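# Sort loose wooden strips into rows by colour

## Task

Place every loose wooden strip into the existing row that matches its colour, then release it so both grippers hold nothing at the end.

## Robot and tools

Robot: two 6-joint arms, left_arm and right_arm, each with a parallel two-finger gripper. Their root links sit in the scene frame at left_arm (+0.011, +0.249, 0) m and right_arm (-0.024, -0.375, 0) m, each turned slightly about z (quat_wxyz (+0.999, 0, 0, +0.050) and (+0.998, 0, 0, +0.059)). Scene frame: origin on the table top midway between the arms, +z up, +x out across the table, left_arm on the +y side. The arm names do not correspond to the left or right of any camera image.

execute_actions takes {"actions": [...]} holding zero or one item, plus optional "pictures" (true/false; pictures come by default).
- Empty list: nothing is sent; you just get the current state.
- Motion: {"rows": [[14 numbers], ...], "steps": n}, n from 1 to 15 (default 15), each step lasting 1/30 s. One row is used per step; if rows run out, the final row is held for the remaining steps. Up to 15 rows.
- Wait: {"steps": n} with no rows, n up to 300; it returns after n steps counted from the previous result, and your reply time is part of that count.
A rejected call moves nothing.

Every row is one flat list of 14 numbers covering both arms, even if only one should move: left_arm waist, shoulder, elbow, wrist pitch, wrist yaw, wrist roll, opening, then right_arm in the same seven-column order. The six joint values are absolute target angles in radians (the same form Joint positions reports), not offsets. Nominal ranges per arm: waist -2.618..3.054, shoulder 0.000..3.142, elbow 0.000..3.142, wrist pitch -1.571..1.571, wrist yaw -1.571..1.571, wrist roll -2.094..2.094. A target beyond a limit by more than 0.036 rad, and farther out than the joint's last reported angle, gets the call refused. True limits may sit up to 0.036 rad either side of the nominal ones; an over-range target is clipped at the true end and a "joint sent to its limit" line appears (possibly referring to an earlier action that is still running). Missing that line does not prove there is more room.

Opening is an absolute gripper setting from -1 (closed) to +1 (fully open, 0.094 m between pads). Away from the extremes, the fingers are driven to where grip_measured would read the value you give. To hold a strip, keep commanding roughly 0.03 below its grip_measured for a firm grip, less for a gentler one. Pad force tops out near 50-62 N (lower on some grippers, and lower on very thin parts); first contact can spike harder. Each gripper's reading may be off by about 1 mm, constantly within a scene.

Motion limits: per step, each joint's sent target stays within a lead of its measured angle (waist 0.202, shoulder 0.258, elbow 0.238, wrist pitch 0.573, wrist yaw and roll 0.522 rad), and if the targets would move a gripper more than 70 mm from its measured spot, the whole arm's targets are pulled back. So big moves need several calls. Between calls the arms keep heading to the last row sent until they all nearly stop or a step is HELD; after that only a new action makes them continue. Fingers still closing or opening keep going.

Results: the state line `left_arm: …` | `right_arm: …` gives each gripper's end_effector_position (m) and end_effector_quat_wxyz in the scene frame. That point lies between the pads, about 1 cm short of the fingertips; fingers point along the gripper's +z and open along its y. The printed position can be inaccurate, more so at full reach. Joint positions and Joint velocities give per arm six joints (rad, rad/s) then pad gap (m, m/s). grip_measured is the opening on the command scale. "joint command not followed" means a clearance check altered or blocked joint targets on some steps; the rest was applied. HELD flags steps where your row was not (fully) sent. MOTOR HOT appears from 75 °C; OVER-TEMPERATURE FAULT means an arm was stopped (90 °C pauses it for 10 s; 100 °C makes it go limp and drop). Holding loads heats motors, even while you think, so do not hold longer than needed.

zoom_image: {"camera": one of cam_high, cam_low, cam_left_wrist, cam_right_wrist, "region": [x0, y0, x1, y1]} in pixels of that camera's latest image, top-left origin, no larger than 504 by 504. Images: cam_high and cam_low 504x504 pinhole, wrist cameras 616x616 fisheye; calibration (K, distortion, T_world_to_cam) is given and may be off by a few degrees and millimetres.

read_manual: optional "section" ("licences"); returns licence text only, no motion.

finished_scene: {"scene": number of the current scene}; ends it irreversibly and reports success. Replying without any tool call ends everything.

Cautions: nothing may leave the table; avoid letting the arms collide or press on each other; avoid drops, slips, slams and forceful pushes. Occasional outside tugs may disturb a held strip or shove loose objects, so re-check. Open the grippers at the end and move efficiently and smoothly, since elapsed time, including reply time, matters.

Each tool is called after "Call:" as name([rows], argument=value, ...), one row to a line, values as JSON.

## Session

Call:
execute_actions(actions=[])

Scene clock: 0.00 s of 5700.00 s.
left_arm: end_effector_position=(+0.2861, +0.5718, +0.1333) grip_measured=+1.000 end_effector_quat_wxyz=(+0.260, -0.428, +0.790, +0.354) | right_arm: end_effector_position=(+0.2277, +0.0053, +0.3817) grip_measured=+1.000 end_effector_quat_wxyz=(-0.339, +0.763, -0.370, +0.408)
Joint positions: left_arm=[ 0.518  1.613  1.021 -0.258 -0.613 -0.137  0.094] | right_arm=[ 1.174  1.849  2.18  -1.104  0.894 -1.345  0.094]
Joint velocities: left_arm=[-0.012  0.002 -0.007  0.037  0.007  0.022  0.   ] | right_arm=[ 0.022 -0.007 -0.022  0.037 -0.066 -0.037  0.   ]

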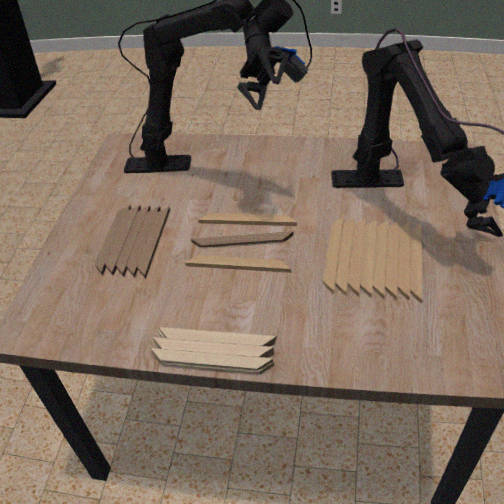

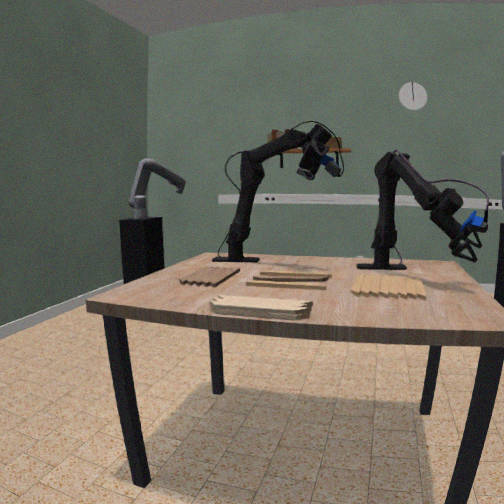

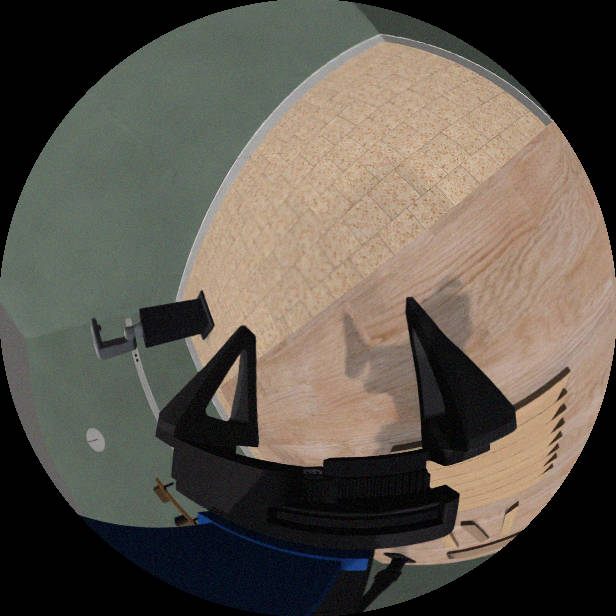

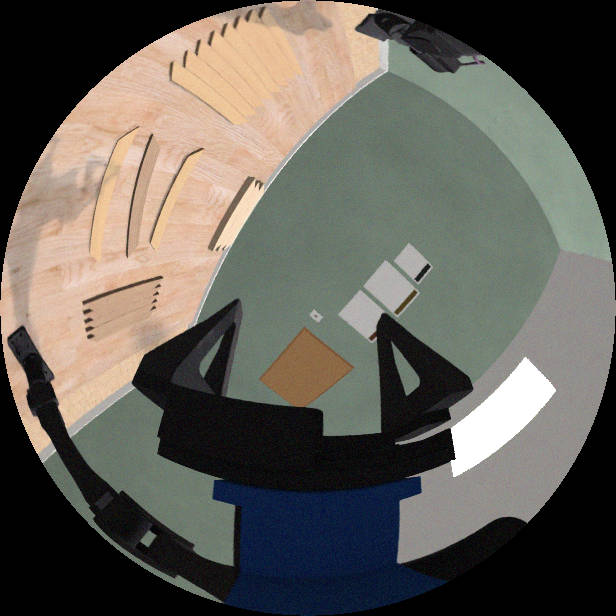

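Call:
zoom_image(camera="cam_high", region=[170, 180, 440, 320])

Call:
zoom_image(camera="cam_high", region=[80, 190, 320, 300])

Region (170, 180, 440, 320) of cam_high's 504x504 image, scaled by 1.867, with more detail than that image has; it fills the top 261 rows of this view, and the rest is white.

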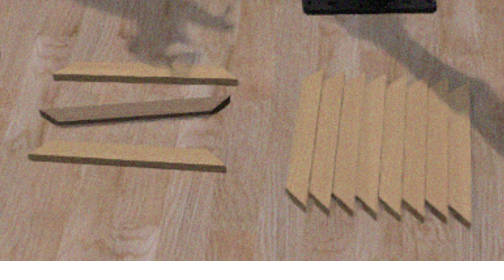

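Region (80, 190, 320, 300) of cam_high's 504x504 image, scaled by 2.100, with more detail than that image has; it fills the top 231 rows of this view, and the rest is white.

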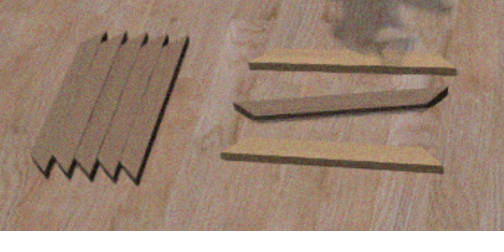

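Call:
zoom_image(camera="cam_high", region=[180, 200, 306, 284])

Call:
zoom_image(camera="cam_high", region=[310, 200, 436, 310])

Call:
zoom_image(camera="cam_high", region=[80, 195, 206, 290])

Region (180, 200, 306, 284) of cam_high's 504x504 image, scaled by 4.000, with more detail than that image has.

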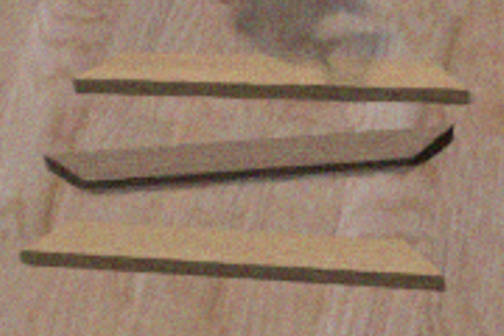

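Region (310, 200, 436, 310) of cam_high's 504x504 image, scaled by 4.000, with more detail than that image has; it fills the top 440 rows of this view, and the rest is white.

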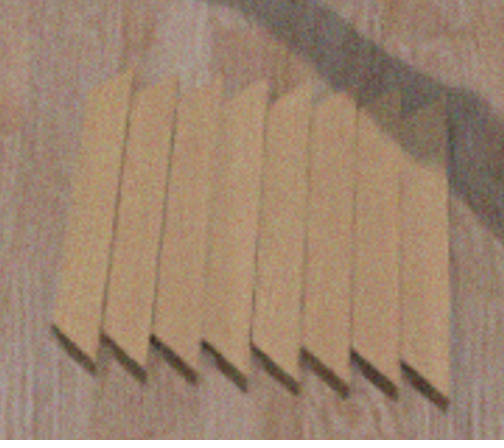

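Region (80, 195, 206, 290) of cam_high's 504x504 image, scaled by 4.000, with more detail than that image has; it fills the top 380 rows of this view, and the rest is white.

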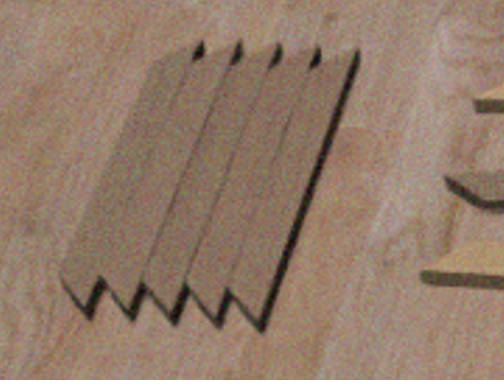

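Call:
zoom_image(camera="cam_high", region=[320, 130, 504, 260])

Call:
zoom_image(camera="cam_high", region=[110, 30, 320, 200])

Region (320, 130, 504, 260) of cam_high's 504x504 image, scaled by 2.739, with more detail than that image has; it fills the top 356 rows of this view, and the rest is white.

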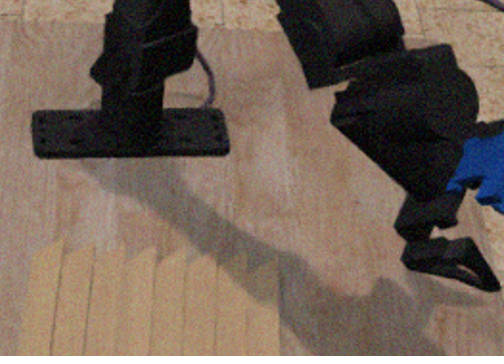

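Region (110, 30, 320, 200) of cam_high's 504x504 image, scaled by 2.400, with more detail than that image has; it fills the top 408 rows of this view, and the rest is white.

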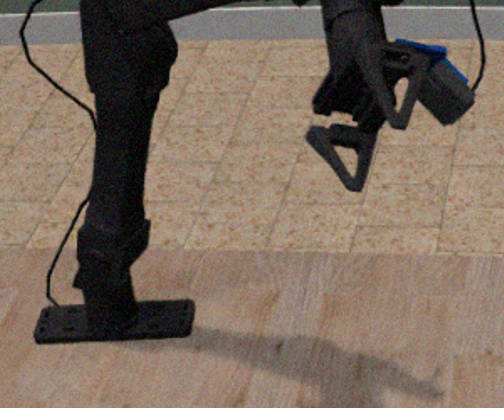

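Call:
execute_actions([
  {"rows": [[0.45,1.63,1.08,-0.33,-0.57,-0.14,0.9,1.14,1.87,2.18,-1.12,0.83,-1.32,0.9],[0.35,1.66,1.16,-0.45,-0.5,-0.15,0.8,1.08,1.92,2.17,-1.16,0.73,-1.28,0.8],[0.35,1.66,1.16,-0.45,-0.5,-0.15,0.7,1.08,1.92,2.17,-1.16,0.73,-1.28,0.7],[0.22,1.72,1.26,-0.61,-0.4,-0.16,0.6,1.0,1.99,2.16,-1.22,0.58,-1.21,0.6],[0.22,1.72,1.26,-0.61,-0.4,-0.16,0.5,1.0,1.99,2.16,-1.22,0.58,-1.21,0.5],[0.22,1.72,1.26,-0.61,-0.4,-0.16,0.4,1.0,1.99,2.16,-1.22,0.58,-1.21,0.4],[0.08,1.78,1.36,-0.79,-0.29,-0.17,0.3,0.91,2.06,2.15,-1.28,0.42,-1.14,0.3],[0.08,1.78,1.36,-0.79,-0.29,-0.17,0.3,0.91,2.06,2.15,-1.28,0.42,-1.14,0.3],[0.08,1.78,1.36,-0.79,-0.29,-0.17,0.3,0.91,2.06,2.15,-1.28,0.42,-1.14,0.3],[-0.06,1.84,1.46,-0.97,-0.18,-0.18,0.3,0.82,2.14,2.14,-1.34,0.26,-1.07,0.3],[-0.06,1.84,1.46,-0.97,-0.18,-0.18,0.3,0.82,2.14,2.14,-1.34,0.26,-1.07,0.3],[-0.06,1.84,1.46,-0.97,-0.18,-0.18,0.3,0.82,2.14,2.14,-1.34,0.26,-1.07,0.3],[-0.19,1.89,1.55,-1.13,-0.08,-0.19,0.3,0.74,2.2,2.13,-1.39,0.12,-1.0,0.3],[-0.19,1.89,1.55,-1.13,-0.08,-0.19,0.3,0.74,2.2,2.13,-1.39,0.12,-1.0,0.3],[-0.3,1.936,1.629,-1.264,0,-0.2,0.3,0.67,2.261,2.125,-1.435,0,-0.955,0.3]]},
], pictures=false)

Call:
execute_actions([
  {"steps": 25},
])

Scene clock: 55.03 s of 5700.00 s.
left_arm: end_effector_position=(+0.4371, +0.2814, +0.1078) grip_measured=+0.303 end_effector_quat_wxyz=(+0.174, -0.088, +0.976, +0.098) | right_arm: end_effector_position=(+0.3148, -0.0377, +0.1442) grip_measured=+0.303 end_effector_quat_wxyz=(-0.095, +0.812, -0.555, +0.152)
Joint positions: left_arm=[-0.124  1.861  1.488 -0.866 -0.23  -0.163  0.061] | right_arm=[ 0.767  2.196  2.143 -1.294  0.286 -1.089  0.061]
Joint velocities: left_arm=[-1.302  0.618  0.95  -1.516  0.916 -0.081 -0.   ] | right_arm=[-1.013  0.935 -0.071 -0.784 -2.     0.813  0.   ]
Steps of this call (steps 1 to 90: nothing new was sent; then 51.53 s passed at rest; steps 91 to 105: all 15 steps of this action). Readings (joint positions):
91: left_arm=[0.512 1.614 1.027 -0.270 -0.611 -0.137] | right_arm=[1.171 1.850 2.180 -1.105 0.884 -1.344]
92: left_arm=[0.491 1.621 1.049 -0.310 -0.604 -0.139] | right_arm=[1.159 1.855 2.180 -1.108 0.857 -1.336]
94: left_arm=[0.414 1.650 1.115 -0.382 -0.569 -0.140] | right_arm=[1.114 1.876 2.180 -1.118 0.797 -1.314]
98: left_arm=[0.214 1.723 1.263 -0.524 -0.459 -0.145] | right_arm=[0.990 1.974 2.179 -1.163 0.650 -1.251]
105: the state above

Scene clock: 55.87 s of 5700.00 s.
left_arm: end_effector_position=(+0.3639, +0.1805, +0.0937) grip_measured=+0.303 end_effector_quat_wxyz=(-0.009, +0.005, +1.000, +0.007) | right_arm: end_effector_position=(+0.2870, -0.0655, +0.0860) grip_measured=+0.303 end_effector_quat_wxyz=(+0.012, +0.768, -0.640, +0.008)
Joint positions: left_arm=[-0.302  1.932  1.598 -1.257 -0.01  -0.192  0.061] | right_arm=[ 0.669  2.284  2.108 -1.417  0.018 -0.964  0.061]
Joint velocities: left_arm=[ 0.022 -0.002 -0.007 -0.037 -0.066 -0.051 -0.001] | right_arm=[ 0.012 -0.007  0.002 -0.066 -0.022  0.037 -0.   ]
Steps of this call (steps 1 to 25: the robot went on to your last target). Readings (joint positions):
1: left_arm=[-0.171 1.882 1.520 -0.918 -0.198 -0.166] | right_arm=[0.732 2.228 2.138 -1.316 0.230 -1.064]
2: left_arm=[-0.216 1.901 1.551 -0.972 -0.163 -0.170] | right_arm=[0.699 2.256 2.131 -1.334 0.188 -1.044]
4: left_arm=[-0.293 1.927 1.590 -1.061 -0.097 -0.176] | right_arm=[0.654 2.295 2.116 -1.364 0.132 -1.015]
8: left_arm=[-0.336 1.932 1.598 -1.179 -0.026 -0.181] | right_arm=[0.644 2.304 2.108 -1.401 0.071 -0.984]
25: the state above
camera_calibration (this result's frames):
cam_left_wrist: T_world_to_cam=[[-0.343558, -0.937491, -0.0554867, 0.309257], [-0.56636, 0.159696, 0.808538, 0.114926], [-0.749136, 0.309205, -0.585822, 0.37869], [0, 0, 0, 1]] pos_world=[0.455027, 0.15448, 0.146082]
cam_right_wrist: T_world_to_cam=[[0.961156, 0.2748, -0.0257837, -0.252744], [0.215099, -0.687239, 0.693855, -0.155622], [0.172952, -0.672449, -0.719653, 0.0929792], [0, 0, 0, 1]] pos_world=[0.260319, 0.0250285, 0.168375]

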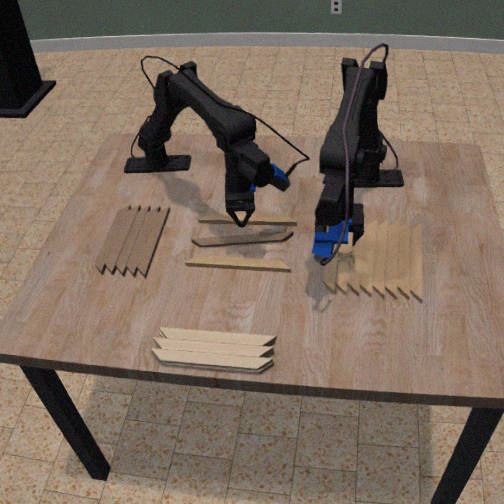

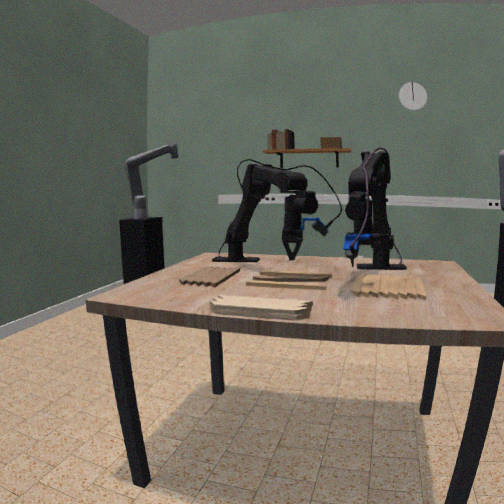

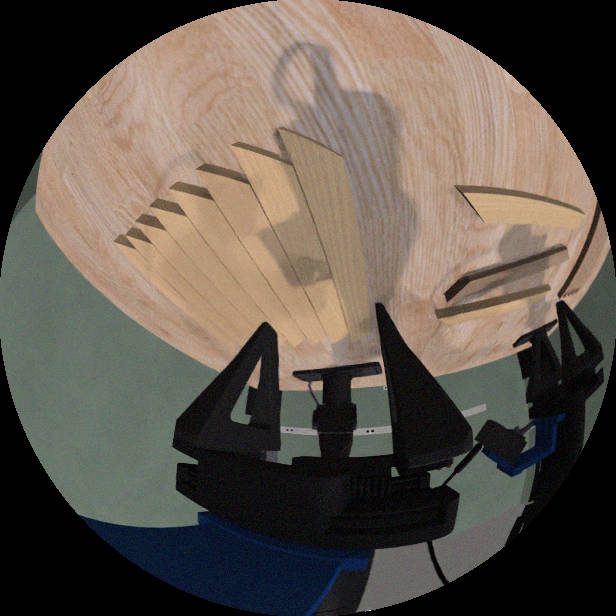

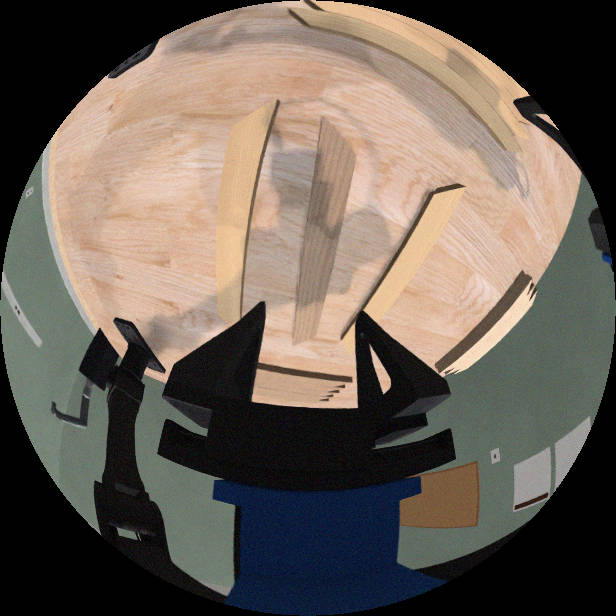

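Call:
execute_actions([
  {"rows": [[-0.3,1.936,1.629,-1.264,0,-0.2,0.3,0.669,2.261,2.115,-1.42,0,-0.955,0.3],[-0.3,1.936,1.629,-1.264,0,-0.2,0.3,0.668,2.261,2.10,-1.40,0,-0.956,0.3],[-0.3,1.936,1.629,-1.264,0,-0.2,0.3,0.666,2.261,2.08,-1.38,-0.005,-0.957,0.3],[-0.3,1.936,1.629,-1.264,0,-0.2,0.3,0.664,2.261,2.06,-1.355,-0.005,-0.958,0.3],[-0.3,1.936,1.629,-1.264,0,-0.2,0.3,0.662,2.261,2.04,-1.33,-0.01,-0.959,0.3],[-0.3,1.936,1.629,-1.264,0,-0.2,0.3,0.66,2.261,2.02,-1.305,-0.01,-0.96,0.3],[-0.3,1.936,1.629,-1.264,0,-0.2,0.3,0.659,2.261,2.0,-1.28,-0.015,-0.96,0.3],[-0.3,1.936,1.629,-1.264,0,-0.2,0.3,0.658,2.261,1.98,-1.255,-0.015,-0.96,0.3],[-0.3,1.936,1.629,-1.264,0,-0.2,0.3,0.657,2.261,1.96,-1.23,-0.015,-0.96,0.3],[-0.3,1.936,1.629,-1.264,0,-0.2,0.3,0.656,2.261,1.94,-1.21,-0.015,-0.96,0.3],[-0.3,1.936,1.629,-1.264,0,-0.2,0.3,0.655,2.261,1.925,-1.195,-0.015,-0.96,0.3],[-0.3,1.936,1.629,-1.264,0,-0.2,0.3,0.654,2.261,1.91,-1.18,-0.015,-0.96,0.3],[-0.3,1.936,1.629,-1.264,0,-0.2,0.3,0.653,2.261,1.90,-1.17,-0.015,-0.96,0.3],[-0.3,1.936,1.629,-1.264,0,-0.2,0.3,0.653,2.261,1.895,-1.165,-0.015,-0.96,0.3]]},
], pictures=false)

Call:
execute_actions([
  {"steps": 12},
])

Scene clock: 69.13 s of 5700.00 s.
left_arm: end_effector_position=(+0.3637, +0.1805, +0.0937) grip_measured=+0.303 end_effector_quat_wxyz=(-0.009, +0.004, +1.000, +0.007) | right_arm: end_effector_position=(+0.2827, -0.0694, +0.0378) grip_measured=+0.303 end_effector_quat_wxyz=(+0.017, +0.766, -0.643, +0.000)
Joint positions: left_arm=[-0.302  1.932  1.598 -1.258 -0.01  -0.193  0.061] | right_arm=[ 0.663  2.278  1.905 -1.231  0.004 -0.964  0.061]
Joint velocities: left_arm=[-0.007  0.007 -0.012  0.037  0.051  0.051 -0.   ] | right_arm=[-0.022  0.012 -0.212  0.315  0.022 -0.007 -0.001]
Steps of this call (steps 1 to 30: the robot went on to your last target; steps 31 to 90: nothing new was sent; then 9.77 s passed at rest; steps 91 to 105: all 15 steps of this action). Readings (joint positions):
91: left_arm=[-0.302 1.932 1.598 -1.258 -0.010 -0.192] | right_arm=[0.669 2.284 2.108 -1.417 0.017 -0.964]
92: left_arm=[-0.302 1.932 1.598 -1.258 -0.010 -0.192] | right_arm=[0.669 2.284 2.108 -1.417 0.017 -0.964]
94: left_arm=[-0.302 1.932 1.598 -1.258 -0.010 -0.193] | right_arm=[0.669 2.282 2.095 -1.405 0.015 -0.964]
98: left_arm=[-0.302 1.932 1.598 -1.258 -0.010 -0.193] | right_arm=[0.669 2.278 2.026 -1.345 0.009 -0.964]
105: the state above

Scene clock: 69.53 s of 5700.00 s.
left_arm: end_effector_position=(+0.3637, +0.1805, +0.0937) grip_measured=+0.303 end_effector_quat_wxyz=(-0.009, +0.004, +1.000, +0.007) | right_arm: end_effector_position=(+0.2906, -0.0633, +0.0361) grip_measured=+0.303 end_effector_quat_wxyz=(-0.004, +0.765, -0.644, +0.002)
Joint positions: left_arm=[-0.302  1.932  1.598 -1.258 -0.01  -0.193  0.061] | right_arm=[ 0.66   2.278  1.899 -1.184  0.002 -0.964  0.061]
Joint velocities: left_arm=[-0.027 -0.007 -0.017 -0.007  0.022 -0.007  0.   ] | right_arm=[-0.022  0.007 -0.012  0.007 -0.007 -0.051 -0.001]
Steps of this call (steps 1 to 12: the robot went on to your last target). Readings (joint positions):
1: left_arm=[-0.302 1.932 1.598 -1.258 -0.010 -0.193] | right_arm=[0.662 2.278 1.900 -1.223 0.004 -0.964]
2: left_arm=[-0.302 1.932 1.598 -1.258 -0.010 -0.193] | right_arm=[0.661 2.278 1.899 -1.217 0.004 -0.964]
4: left_arm=[-0.302 1.932 1.598 -1.258 -0.010 -0.193] | right_arm=[0.660 2.278 1.899 -1.204 0.004 -0.964]
8: left_arm=[-0.302 1.932 1.598 -1.258 -0.010 -0.193] | right_arm=[0.660 2.278 1.899 -1.189 0.003 -0.964]
12: the state above
camera_calibration (this result's frames):
cam_left_wrist: T_world_to_cam=[[-0.34288, -0.937767, -0.0550131, 0.308921], [-0.565825, 0.159428, 0.808965, 0.114629], [-0.74985, 0.308506, -0.585277, 0.378886], [0, 0, 0, 1]] pos_world=[0.454891, 0.154532, 0.146017]
cam_right_wrist: T_world_to_cam=[[0.963831, 0.266412, -0.00740576, -0.260046], [0.20173, -0.711102, 0.673527, -0.11712], [0.174169, -0.65066, -0.739125, 0.0597138], [0, 0, 0, 1]] pos_world=[0.263867, 0.0248484, 0.121094]

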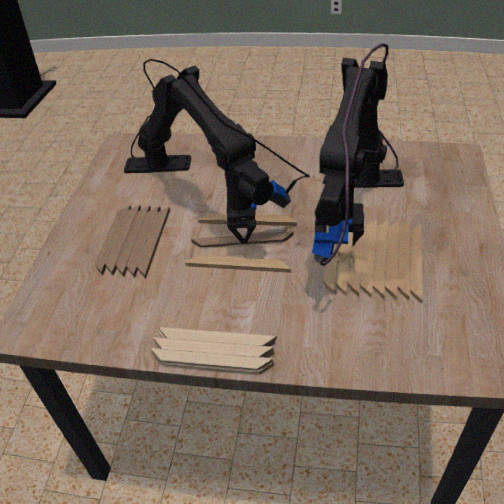

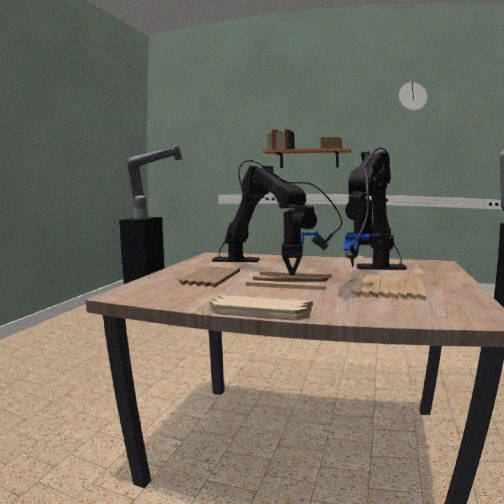

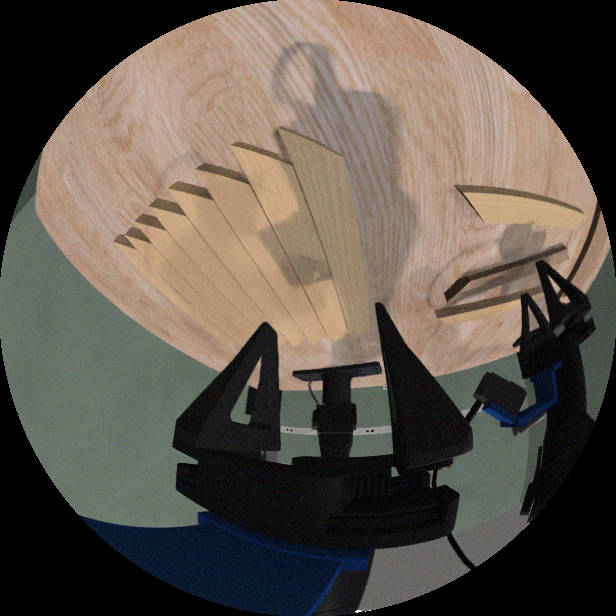

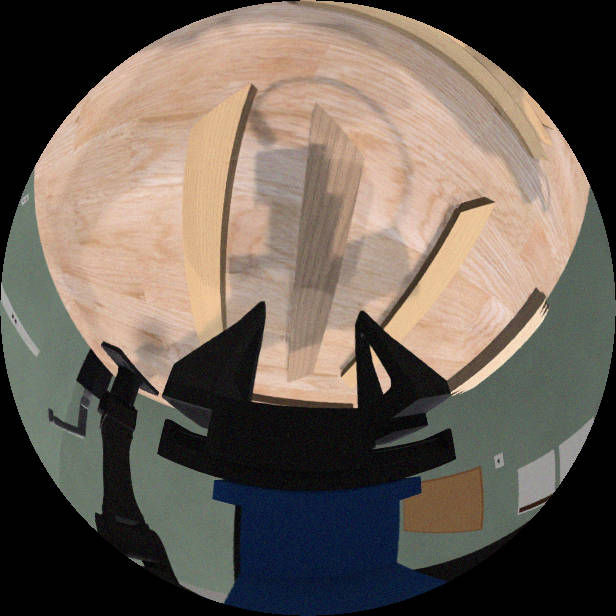

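Call:
execute_actions([
  {"rows": [[-0.3,1.936,1.629,-1.264,0,-0.2,0.3,0.652,2.265,1.887,-1.155,-0.015,-0.96,0.25],[-0.3,1.936,1.629,-1.264,0,-0.2,0.3,0.651,2.269,1.879,-1.14,-0.015,-0.96,0.2],[-0.3,1.936,1.629,-1.264,0,-0.2,0.3,0.65,2.273,1.871,-1.125,-0.015,-0.96,0.15],[-0.3,1.936,1.629,-1.264,0,-0.2,0.3,0.649,2.276,1.863,-1.11,-0.015,-0.96,0.1],[-0.3,1.936,1.629,-1.264,0,-0.2,0.3,0.648,2.279,1.855,-1.1,-0.015,-0.96,0.1],[-0.3,1.936,1.629,-1.264,0,-0.2,0.3,0.647,2.282,1.847,-1.1,-0.015,-0.96,0.1],[-0.3,1.936,1.629,-1.264,0,-0.2,0.3,0.646,2.284,1.840,-1.1,-0.015,-0.96,0.1],[-0.3,1.936,1.629,-1.264,0,-0.2,0.3,0.646,2.285,1.834,-1.1,-0.015,-0.96,0.1]]},
])

Scene clock: 78.57 s of 5700.00 s.
left_arm: end_effector_position=(+0.3637, +0.1804, +0.0937) grip_measured=+0.303 end_effector_quat_wxyz=(-0.009, +0.004, +1.000, +0.007) | right_arm: end_effector_position=(+0.2914, -0.0664, +0.0200) grip_measured=+0.103 end_effector_quat_wxyz=(-0.004, +0.763, -0.646, +0.001)
Joint positions: left_arm=[-0.302  1.932  1.598 -1.258 -0.01  -0.193  0.061] | right_arm=[ 0.654  2.282  1.841 -1.122  0.002 -0.964  0.052]
Joint velocities: left_arm=[ 0.012 -0.002  0.002 -0.022  0.007  0.007  0.   ] | right_arm=[-0.022  0.007  0.002  0.066 -0.066 -0.007 -0.   ]
Steps of this call (steps 1 to 30: the robot went on to your last target; steps 31 to 90: nothing new was sent; then 5.53 s passed at rest; steps 91 to 105: all 15 steps of this action). Readings (joint positions):
91: left_arm=[-0.302 1.932 1.598 -1.258 -0.010 -0.193] | right_arm=[0.660 2.278 1.899 -1.181 0.002 -0.964]
92: left_arm=[-0.302 1.932 1.598 -1.258 -0.010 -0.193] | right_arm=[0.660 2.278 1.897 -1.176 0.002 -0.964]
94: left_arm=[-0.302 1.932 1.598 -1.258 -0.010 -0.193] | right_arm=[0.660 2.278 1.887 -1.160 0.002 -0.964]
98: left_arm=[-0.302 1.932 1.598 -1.258 -0.010 -0.193] | right_arm=[0.658 2.278 1.855 -1.132 0.002 -0.964]
105: the state above
camera_calibration (this result's frames):
cam_left_wrist: T_world_to_cam=[[-0.342877, -0.93779, -0.0546365, 0.308821], [-0.565765, 0.159726, 0.808949, 0.114559], [-0.749897, 0.308281, -0.585335, 0.378959], [0, 0, 0, 1]] pos_world=[0.454881, 0.154486, 0.146019]
cam_right_wrist: T_world_to_cam=[[0.965539, 0.260164, -0.00692534, -0.26105], [0.196928, -0.712937, 0.673008, -0.107381], [0.170156, -0.65118, -0.739602, 0.0468019], [0, 0, 0, 1]] pos_world=[0.265237, 0.0218366, 0.105075]

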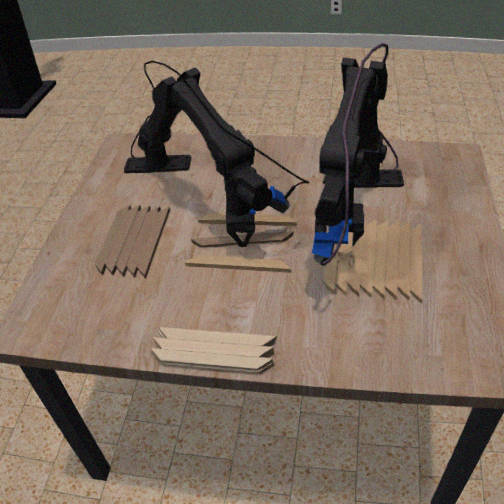

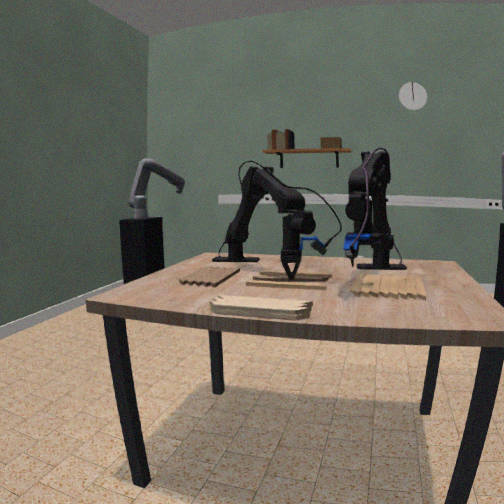

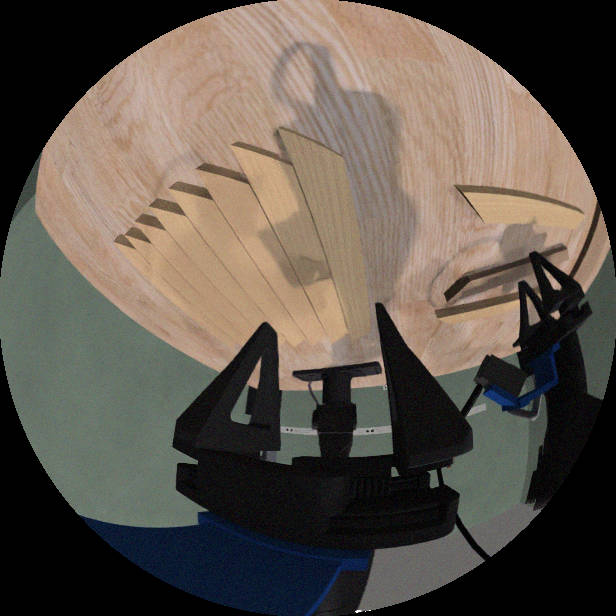

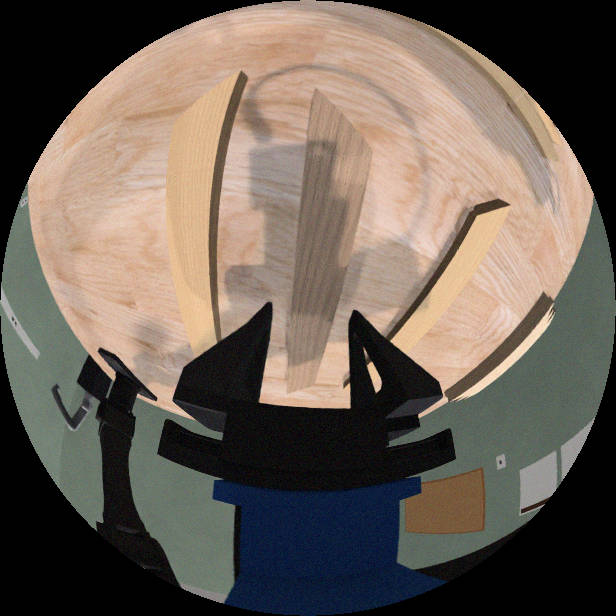

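Call:
zoom_image(camera="cam_low", region=[260, 245, 330, 295])

Call:
zoom_image(camera="cam_high", region=[200, 200, 290, 270])

Region (260, 245, 330, 295) of cam_low's 504x504 image, scaled by 7.200, with more detail than that image has; it fills the top 360 rows of this view, and the rest is white.

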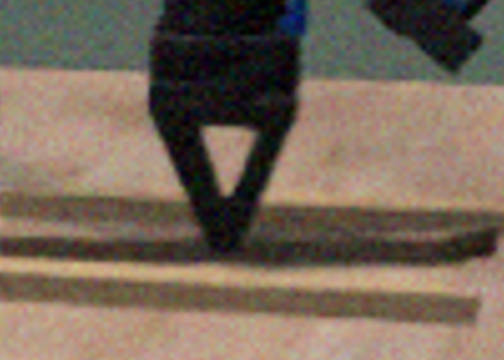

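Region (200, 200, 290, 270) of cam_high's 504x504 image, scaled by 5.600, with more detail than that image has.

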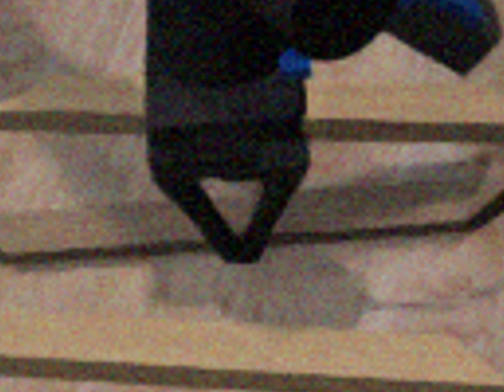

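Call:
execute_actions([
  {"rows": [[-0.3,1.936,1.629,-1.264,0,-0.2,0.3,0.646,2.29,1.834,-1.095,-0.015,-0.96,0.05],[-0.3,1.936,1.629,-1.264,0,-0.2,0.3,0.646,2.295,1.834,-1.09,-0.015,-0.96,0.0],[-0.3,1.936,1.629,-1.264,0,-0.2,0.3,0.646,2.295,1.834,-1.09,-0.015,-0.96,-0.05],[-0.3,1.936,1.629,-1.264,0,-0.2,0.3,0.646,2.295,1.834,-1.09,-0.015,-0.96,-0.1],[-0.3,1.936,1.629,-1.264,0,-0.2,0.3,0.646,2.295,1.834,-1.09,-0.015,-0.96,-0.15],[-0.3,1.936,1.629,-1.264,0,-0.2,0.3,0.646,2.295,1.834,-1.09,-0.015,-0.96,-0.2],[-0.3,1.936,1.629,-1.264,0,-0.2,0.3,0.646,2.295,1.834,-1.09,-0.015,-0.96,-0.25],[-0.3,1.936,1.629,-1.264,0,-0.2,0.3,0.646,2.295,1.834,-1.09,-0.015,-0.96,-0.3],[-0.3,1.936,1.629,-1.264,0,-0.2,0.3,0.646,2.295,1.834,-1.09,-0.015,-0.96,-0.34],[-0.3,1.936,1.629,-1.264,0,-0.2,0.3,0.646,2.295,1.834,-1.09,-0.015,-0.96,-0.37],[-0.3,1.936,1.629,-1.264,0,-0.2,0.3,0.646,2.295,1.834,-1.09,-0.015,-0.96,-0.4],[-0.3,1.936,1.629,-1.264,0,-0.2,0.3,0.646,2.295,1.834,-1.09,-0.015,-0.96,-0.43],[-0.3,1.936,1.629,-1.264,0,-0.2,0.3,0.646,2.295,1.834,-1.09,-0.015,-0.96,-0.45]]},
], pictures=false)

Scene clock: 85.97 s of 5700.00 s.
left_arm: end_effector_position=(+0.3637, +0.1804, +0.0937) grip_measured=+0.303 end_effector_quat_wxyz=(-0.009, +0.004, +1.000, +0.007) | right_arm: end_effector_position=(+0.2938, -0.0638, +0.0201) grip_measured=-0.441 end_effector_quat_wxyz=(-0.011, +0.763, -0.646, +0.002)
Joint positions: left_arm=[-0.302  1.932  1.598 -1.258 -0.01  -0.193  0.061] | right_arm=[ 0.654  2.282  1.841 -1.108  0.001 -0.964  0.026]
Joint velocities: left_arm=[ 0.002  0.002 -0.012  0.037  0.022  0.037  0.001] | right_arm=[ 0.007 -0.022  0.002  0.037 -0.037 -0.037 -0.001]
Steps of this call (steps 1 to 15: the robot went on to your last target; steps 16 to 90: nothing new was sent; then 3.90 s passed at rest; steps 91 to 105: all 15 steps of this action). Readings (joint positions):
91: left_arm=[-0.302 1.932 1.598 -1.258 -0.010 -0.193] | right_arm=[0.654 2.282 1.841 -1.116 0.002 -0.964]
92: left_arm=[-0.302 1.932 1.598 -1.258 -0.010 -0.193] | right_arm=[0.654 2.282 1.841 -1.115 0.002 -0.964]
94: left_arm=[-0.302 1.932 1.598 -1.258 -0.010 -0.193] | right_arm=[0.654 2.282 1.841 -1.112 0.002 -0.964]
98: left_arm=[-0.302 1.932 1.598 -1.258 -0.010 -0.193] | right_arm=[0.654 2.282 1.841 -1.109 0.002 -0.964]
105: the state above

Call:
execute_actions(actions=[])

Call:
zoom_image(camera="cam_low", region=[270, 255, 320, 290])

Call:
zoom_image(camera="cam_left_wrist", region=[480, 220, 600, 330])

Scene clock: 87.53 s of 5700.00 s.
left_arm: end_effector_position=(+0.3637, +0.1804, +0.0937) grip_measured=+0.303 end_effector_quat_wxyz=(-0.009, +0.004, +1.000, +0.007) | right_arm: end_effector_position=(+0.2938, -0.0638, +0.0201) grip_measured=-0.441 end_effector_quat_wxyz=(-0.011, +0.763, -0.646, +0.002)
Joint positions: left_arm=[-0.302  1.932  1.598 -1.258 -0.01  -0.193  0.061] | right_arm=[ 0.654  2.282  1.841 -1.108  0.001 -0.964  0.026]
Joint velocities: left_arm=[-0.007 -0.017 -0.007  0.007 -0.022 -0.066  0.   ] | right_arm=[-0.017 -0.012 -0.017 -0.037 -0.037  0.051 -0.   ]
Steps of this call (steps 1 to 15: the robot went on to your last target; steps 16 to 47: nothing new was sent). Readings (joint positions):
1: left_arm=[-0.302 1.932 1.598 -1.258 -0.010 -0.193] | right_arm=[0.654 2.282 1.841 -1.108 0.001 -0.964]
2: left_arm=[-0.302 1.932 1.598 -1.258 -0.010 -0.193] | right_arm=[0.654 2.282 1.841 -1.108 0.001 -0.964]
4: left_arm=[-0.302 1.932 1.598 -1.258 -0.010 -0.193] | right_arm=[0.654 2.282 1.841 -1.108 0.001 -0.964]
8: left_arm=[-0.302 1.932 1.598 -1.258 -0.010 -0.193] | right_arm=[0.654 2.282 1.841 -1.108 0.001 -0.964]
47: the state above
All arms were judged still, so your last target was given up. Only a new action makes them travel on or press farther. Fingers that are still opening or closing keep moving.
camera_calibration (this result's frames):
cam_left_wrist: T_world_to_cam=[[-0.342877, -0.93779, -0.0546365, 0.308821], [-0.565765, 0.159726, 0.808949, 0.114559], [-0.749897, 0.308281, -0.585335, 0.378959], [0, 0, 0, 1]] pos_world=[0.454881, 0.154486, 0.146019]
cam_right_wrist: T_world_to_cam=[[0.965545, 0.260193, 0.00484346, -0.26425], [0.190699, -0.720081, 0.667171, -0.104542], [0.177081, -0.64326, -0.744889, 0.0467025], [0, 0, 0, 1]] pos_world=[0.266811, 0.0235194, 0.105815]

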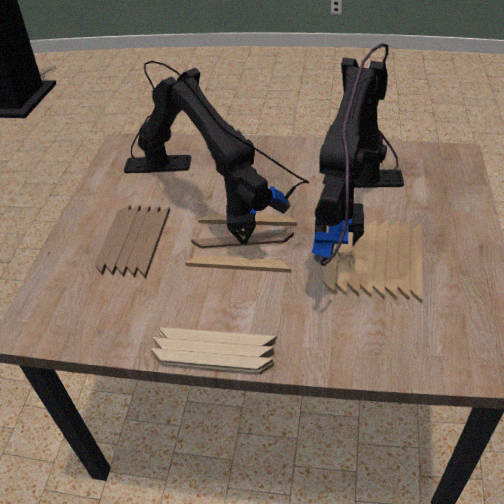

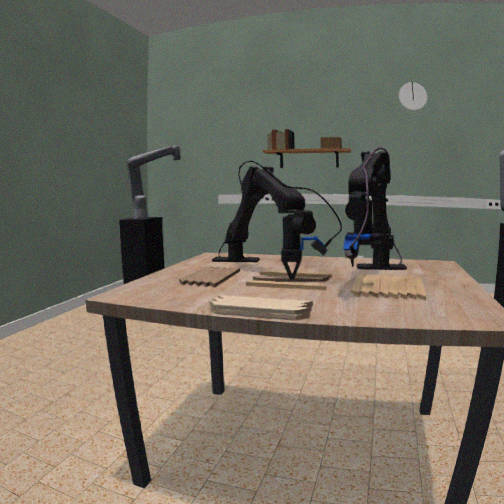

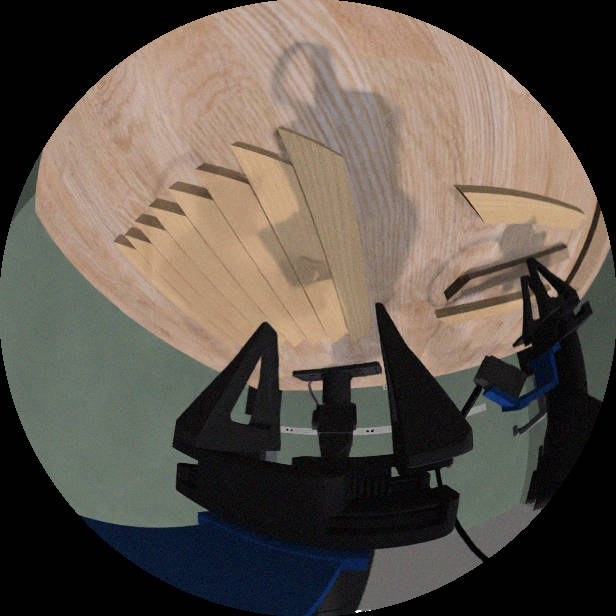

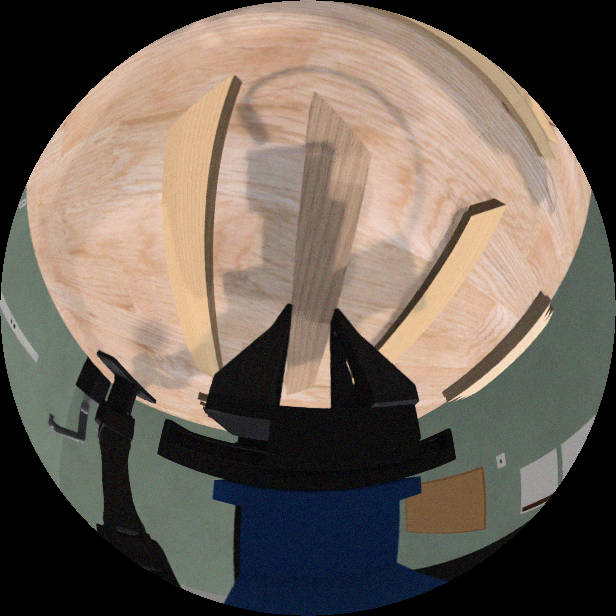

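Region (270, 255, 320, 290) of cam_low's 504x504 image, scaled by 10.080, with more detail than that image has; it fills the top 353 rows of this view, and the rest is white.

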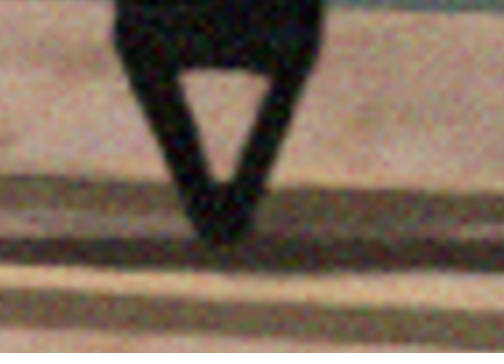

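Region (480, 220, 600, 330) of cam_left_wrist's 616x616 image, scaled by 4.200, with more detail than that image has; it fills the top 462 rows of this view, and the rest is white.

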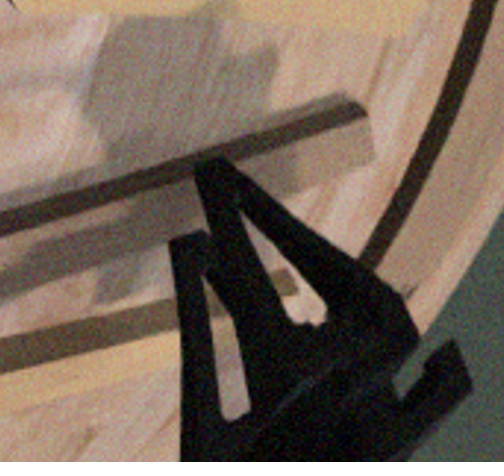

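Call:
execute_actions([
  {"rows": [[-0.3,1.936,1.629,-1.264,0,-0.2,0.3,0.646,2.29,1.834,-1.095,-0.015,-0.96,-0.3],[-0.3,1.936,1.629,-1.264,0,-0.2,0.3,0.646,2.295,1.834,-1.095,-0.015,-0.96,-0.25],[-0.3,1.936,1.629,-1.264,0,-0.2,0.3,0.646,2.298,1.834,-1.095,-0.015,-0.96,-0.25],[-0.3,1.936,1.629,-1.264,0,-0.2,0.3,0.646,2.301,1.834,-1.095,-0.015,-0.96,-0.25],[-0.3,1.936,1.629,-1.264,0,-0.2,0.3,0.646,2.304,1.834,-1.095,-0.015,-0.96,-0.25],[-0.3,1.936,1.629,-1.264,0,-0.2,0.3,0.646,2.307,1.834,-1.095,-0.015,-0.96,-0.25]],"steps":15},
], pictures=false)

Scene clock: 94.23 s of 5700.00 s.
left_arm: end_effector_position=(+0.3637, +0.1804, +0.0937) grip_measured=+0.303 end_effector_quat_wxyz=(-0.009, +0.004, +1.000, +0.007) | right_arm: end_effector_position=(+0.2922, -0.0653, +0.0106) grip_measured=-0.253 end_effector_quat_wxyz=(-0.000, +0.763, -0.646, +0.000)
Joint positions: left_arm=[-0.302  1.932  1.598 -1.258 -0.01  -0.193  0.061] | right_arm=[ 0.654  2.304  1.841 -1.107  0.001 -0.964  0.035]
Joint velocities: left_arm=[ 0.002 -0.002 -0.007 -0.081 -0.081 -0.007 -0.   ] | right_arm=[ 0.002 -0.012  0.007 -0.007  0.037  0.007  0.   ]
Steps of this call (steps 1 to 90: nothing new was sent; then 3.20 s passed at rest; steps 91 to 105: all 15 steps of this action). Readings (joint positions):
91: left_arm=[-0.302 1.932 1.598 -1.258 -0.010 -0.193] | right_arm=[0.654 2.282 1.841 -1.108 0.001 -0.964]
92: left_arm=[-0.302 1.932 1.598 -1.258 -0.010 -0.193] | right_arm=[0.654 2.282 1.841 -1.108 0.001 -0.964]
94: left_arm=[-0.302 1.932 1.598 -1.258 -0.010 -0.193] | right_arm=[0.654 2.283 1.841 -1.107 0.001 -0.964]
98: left_arm=[-0.302 1.932 1.598 -1.258 -0.010 -0.193] | right_arm=[0.654 2.295 1.841 -1.107 0.001 -0.964]
105: the state above


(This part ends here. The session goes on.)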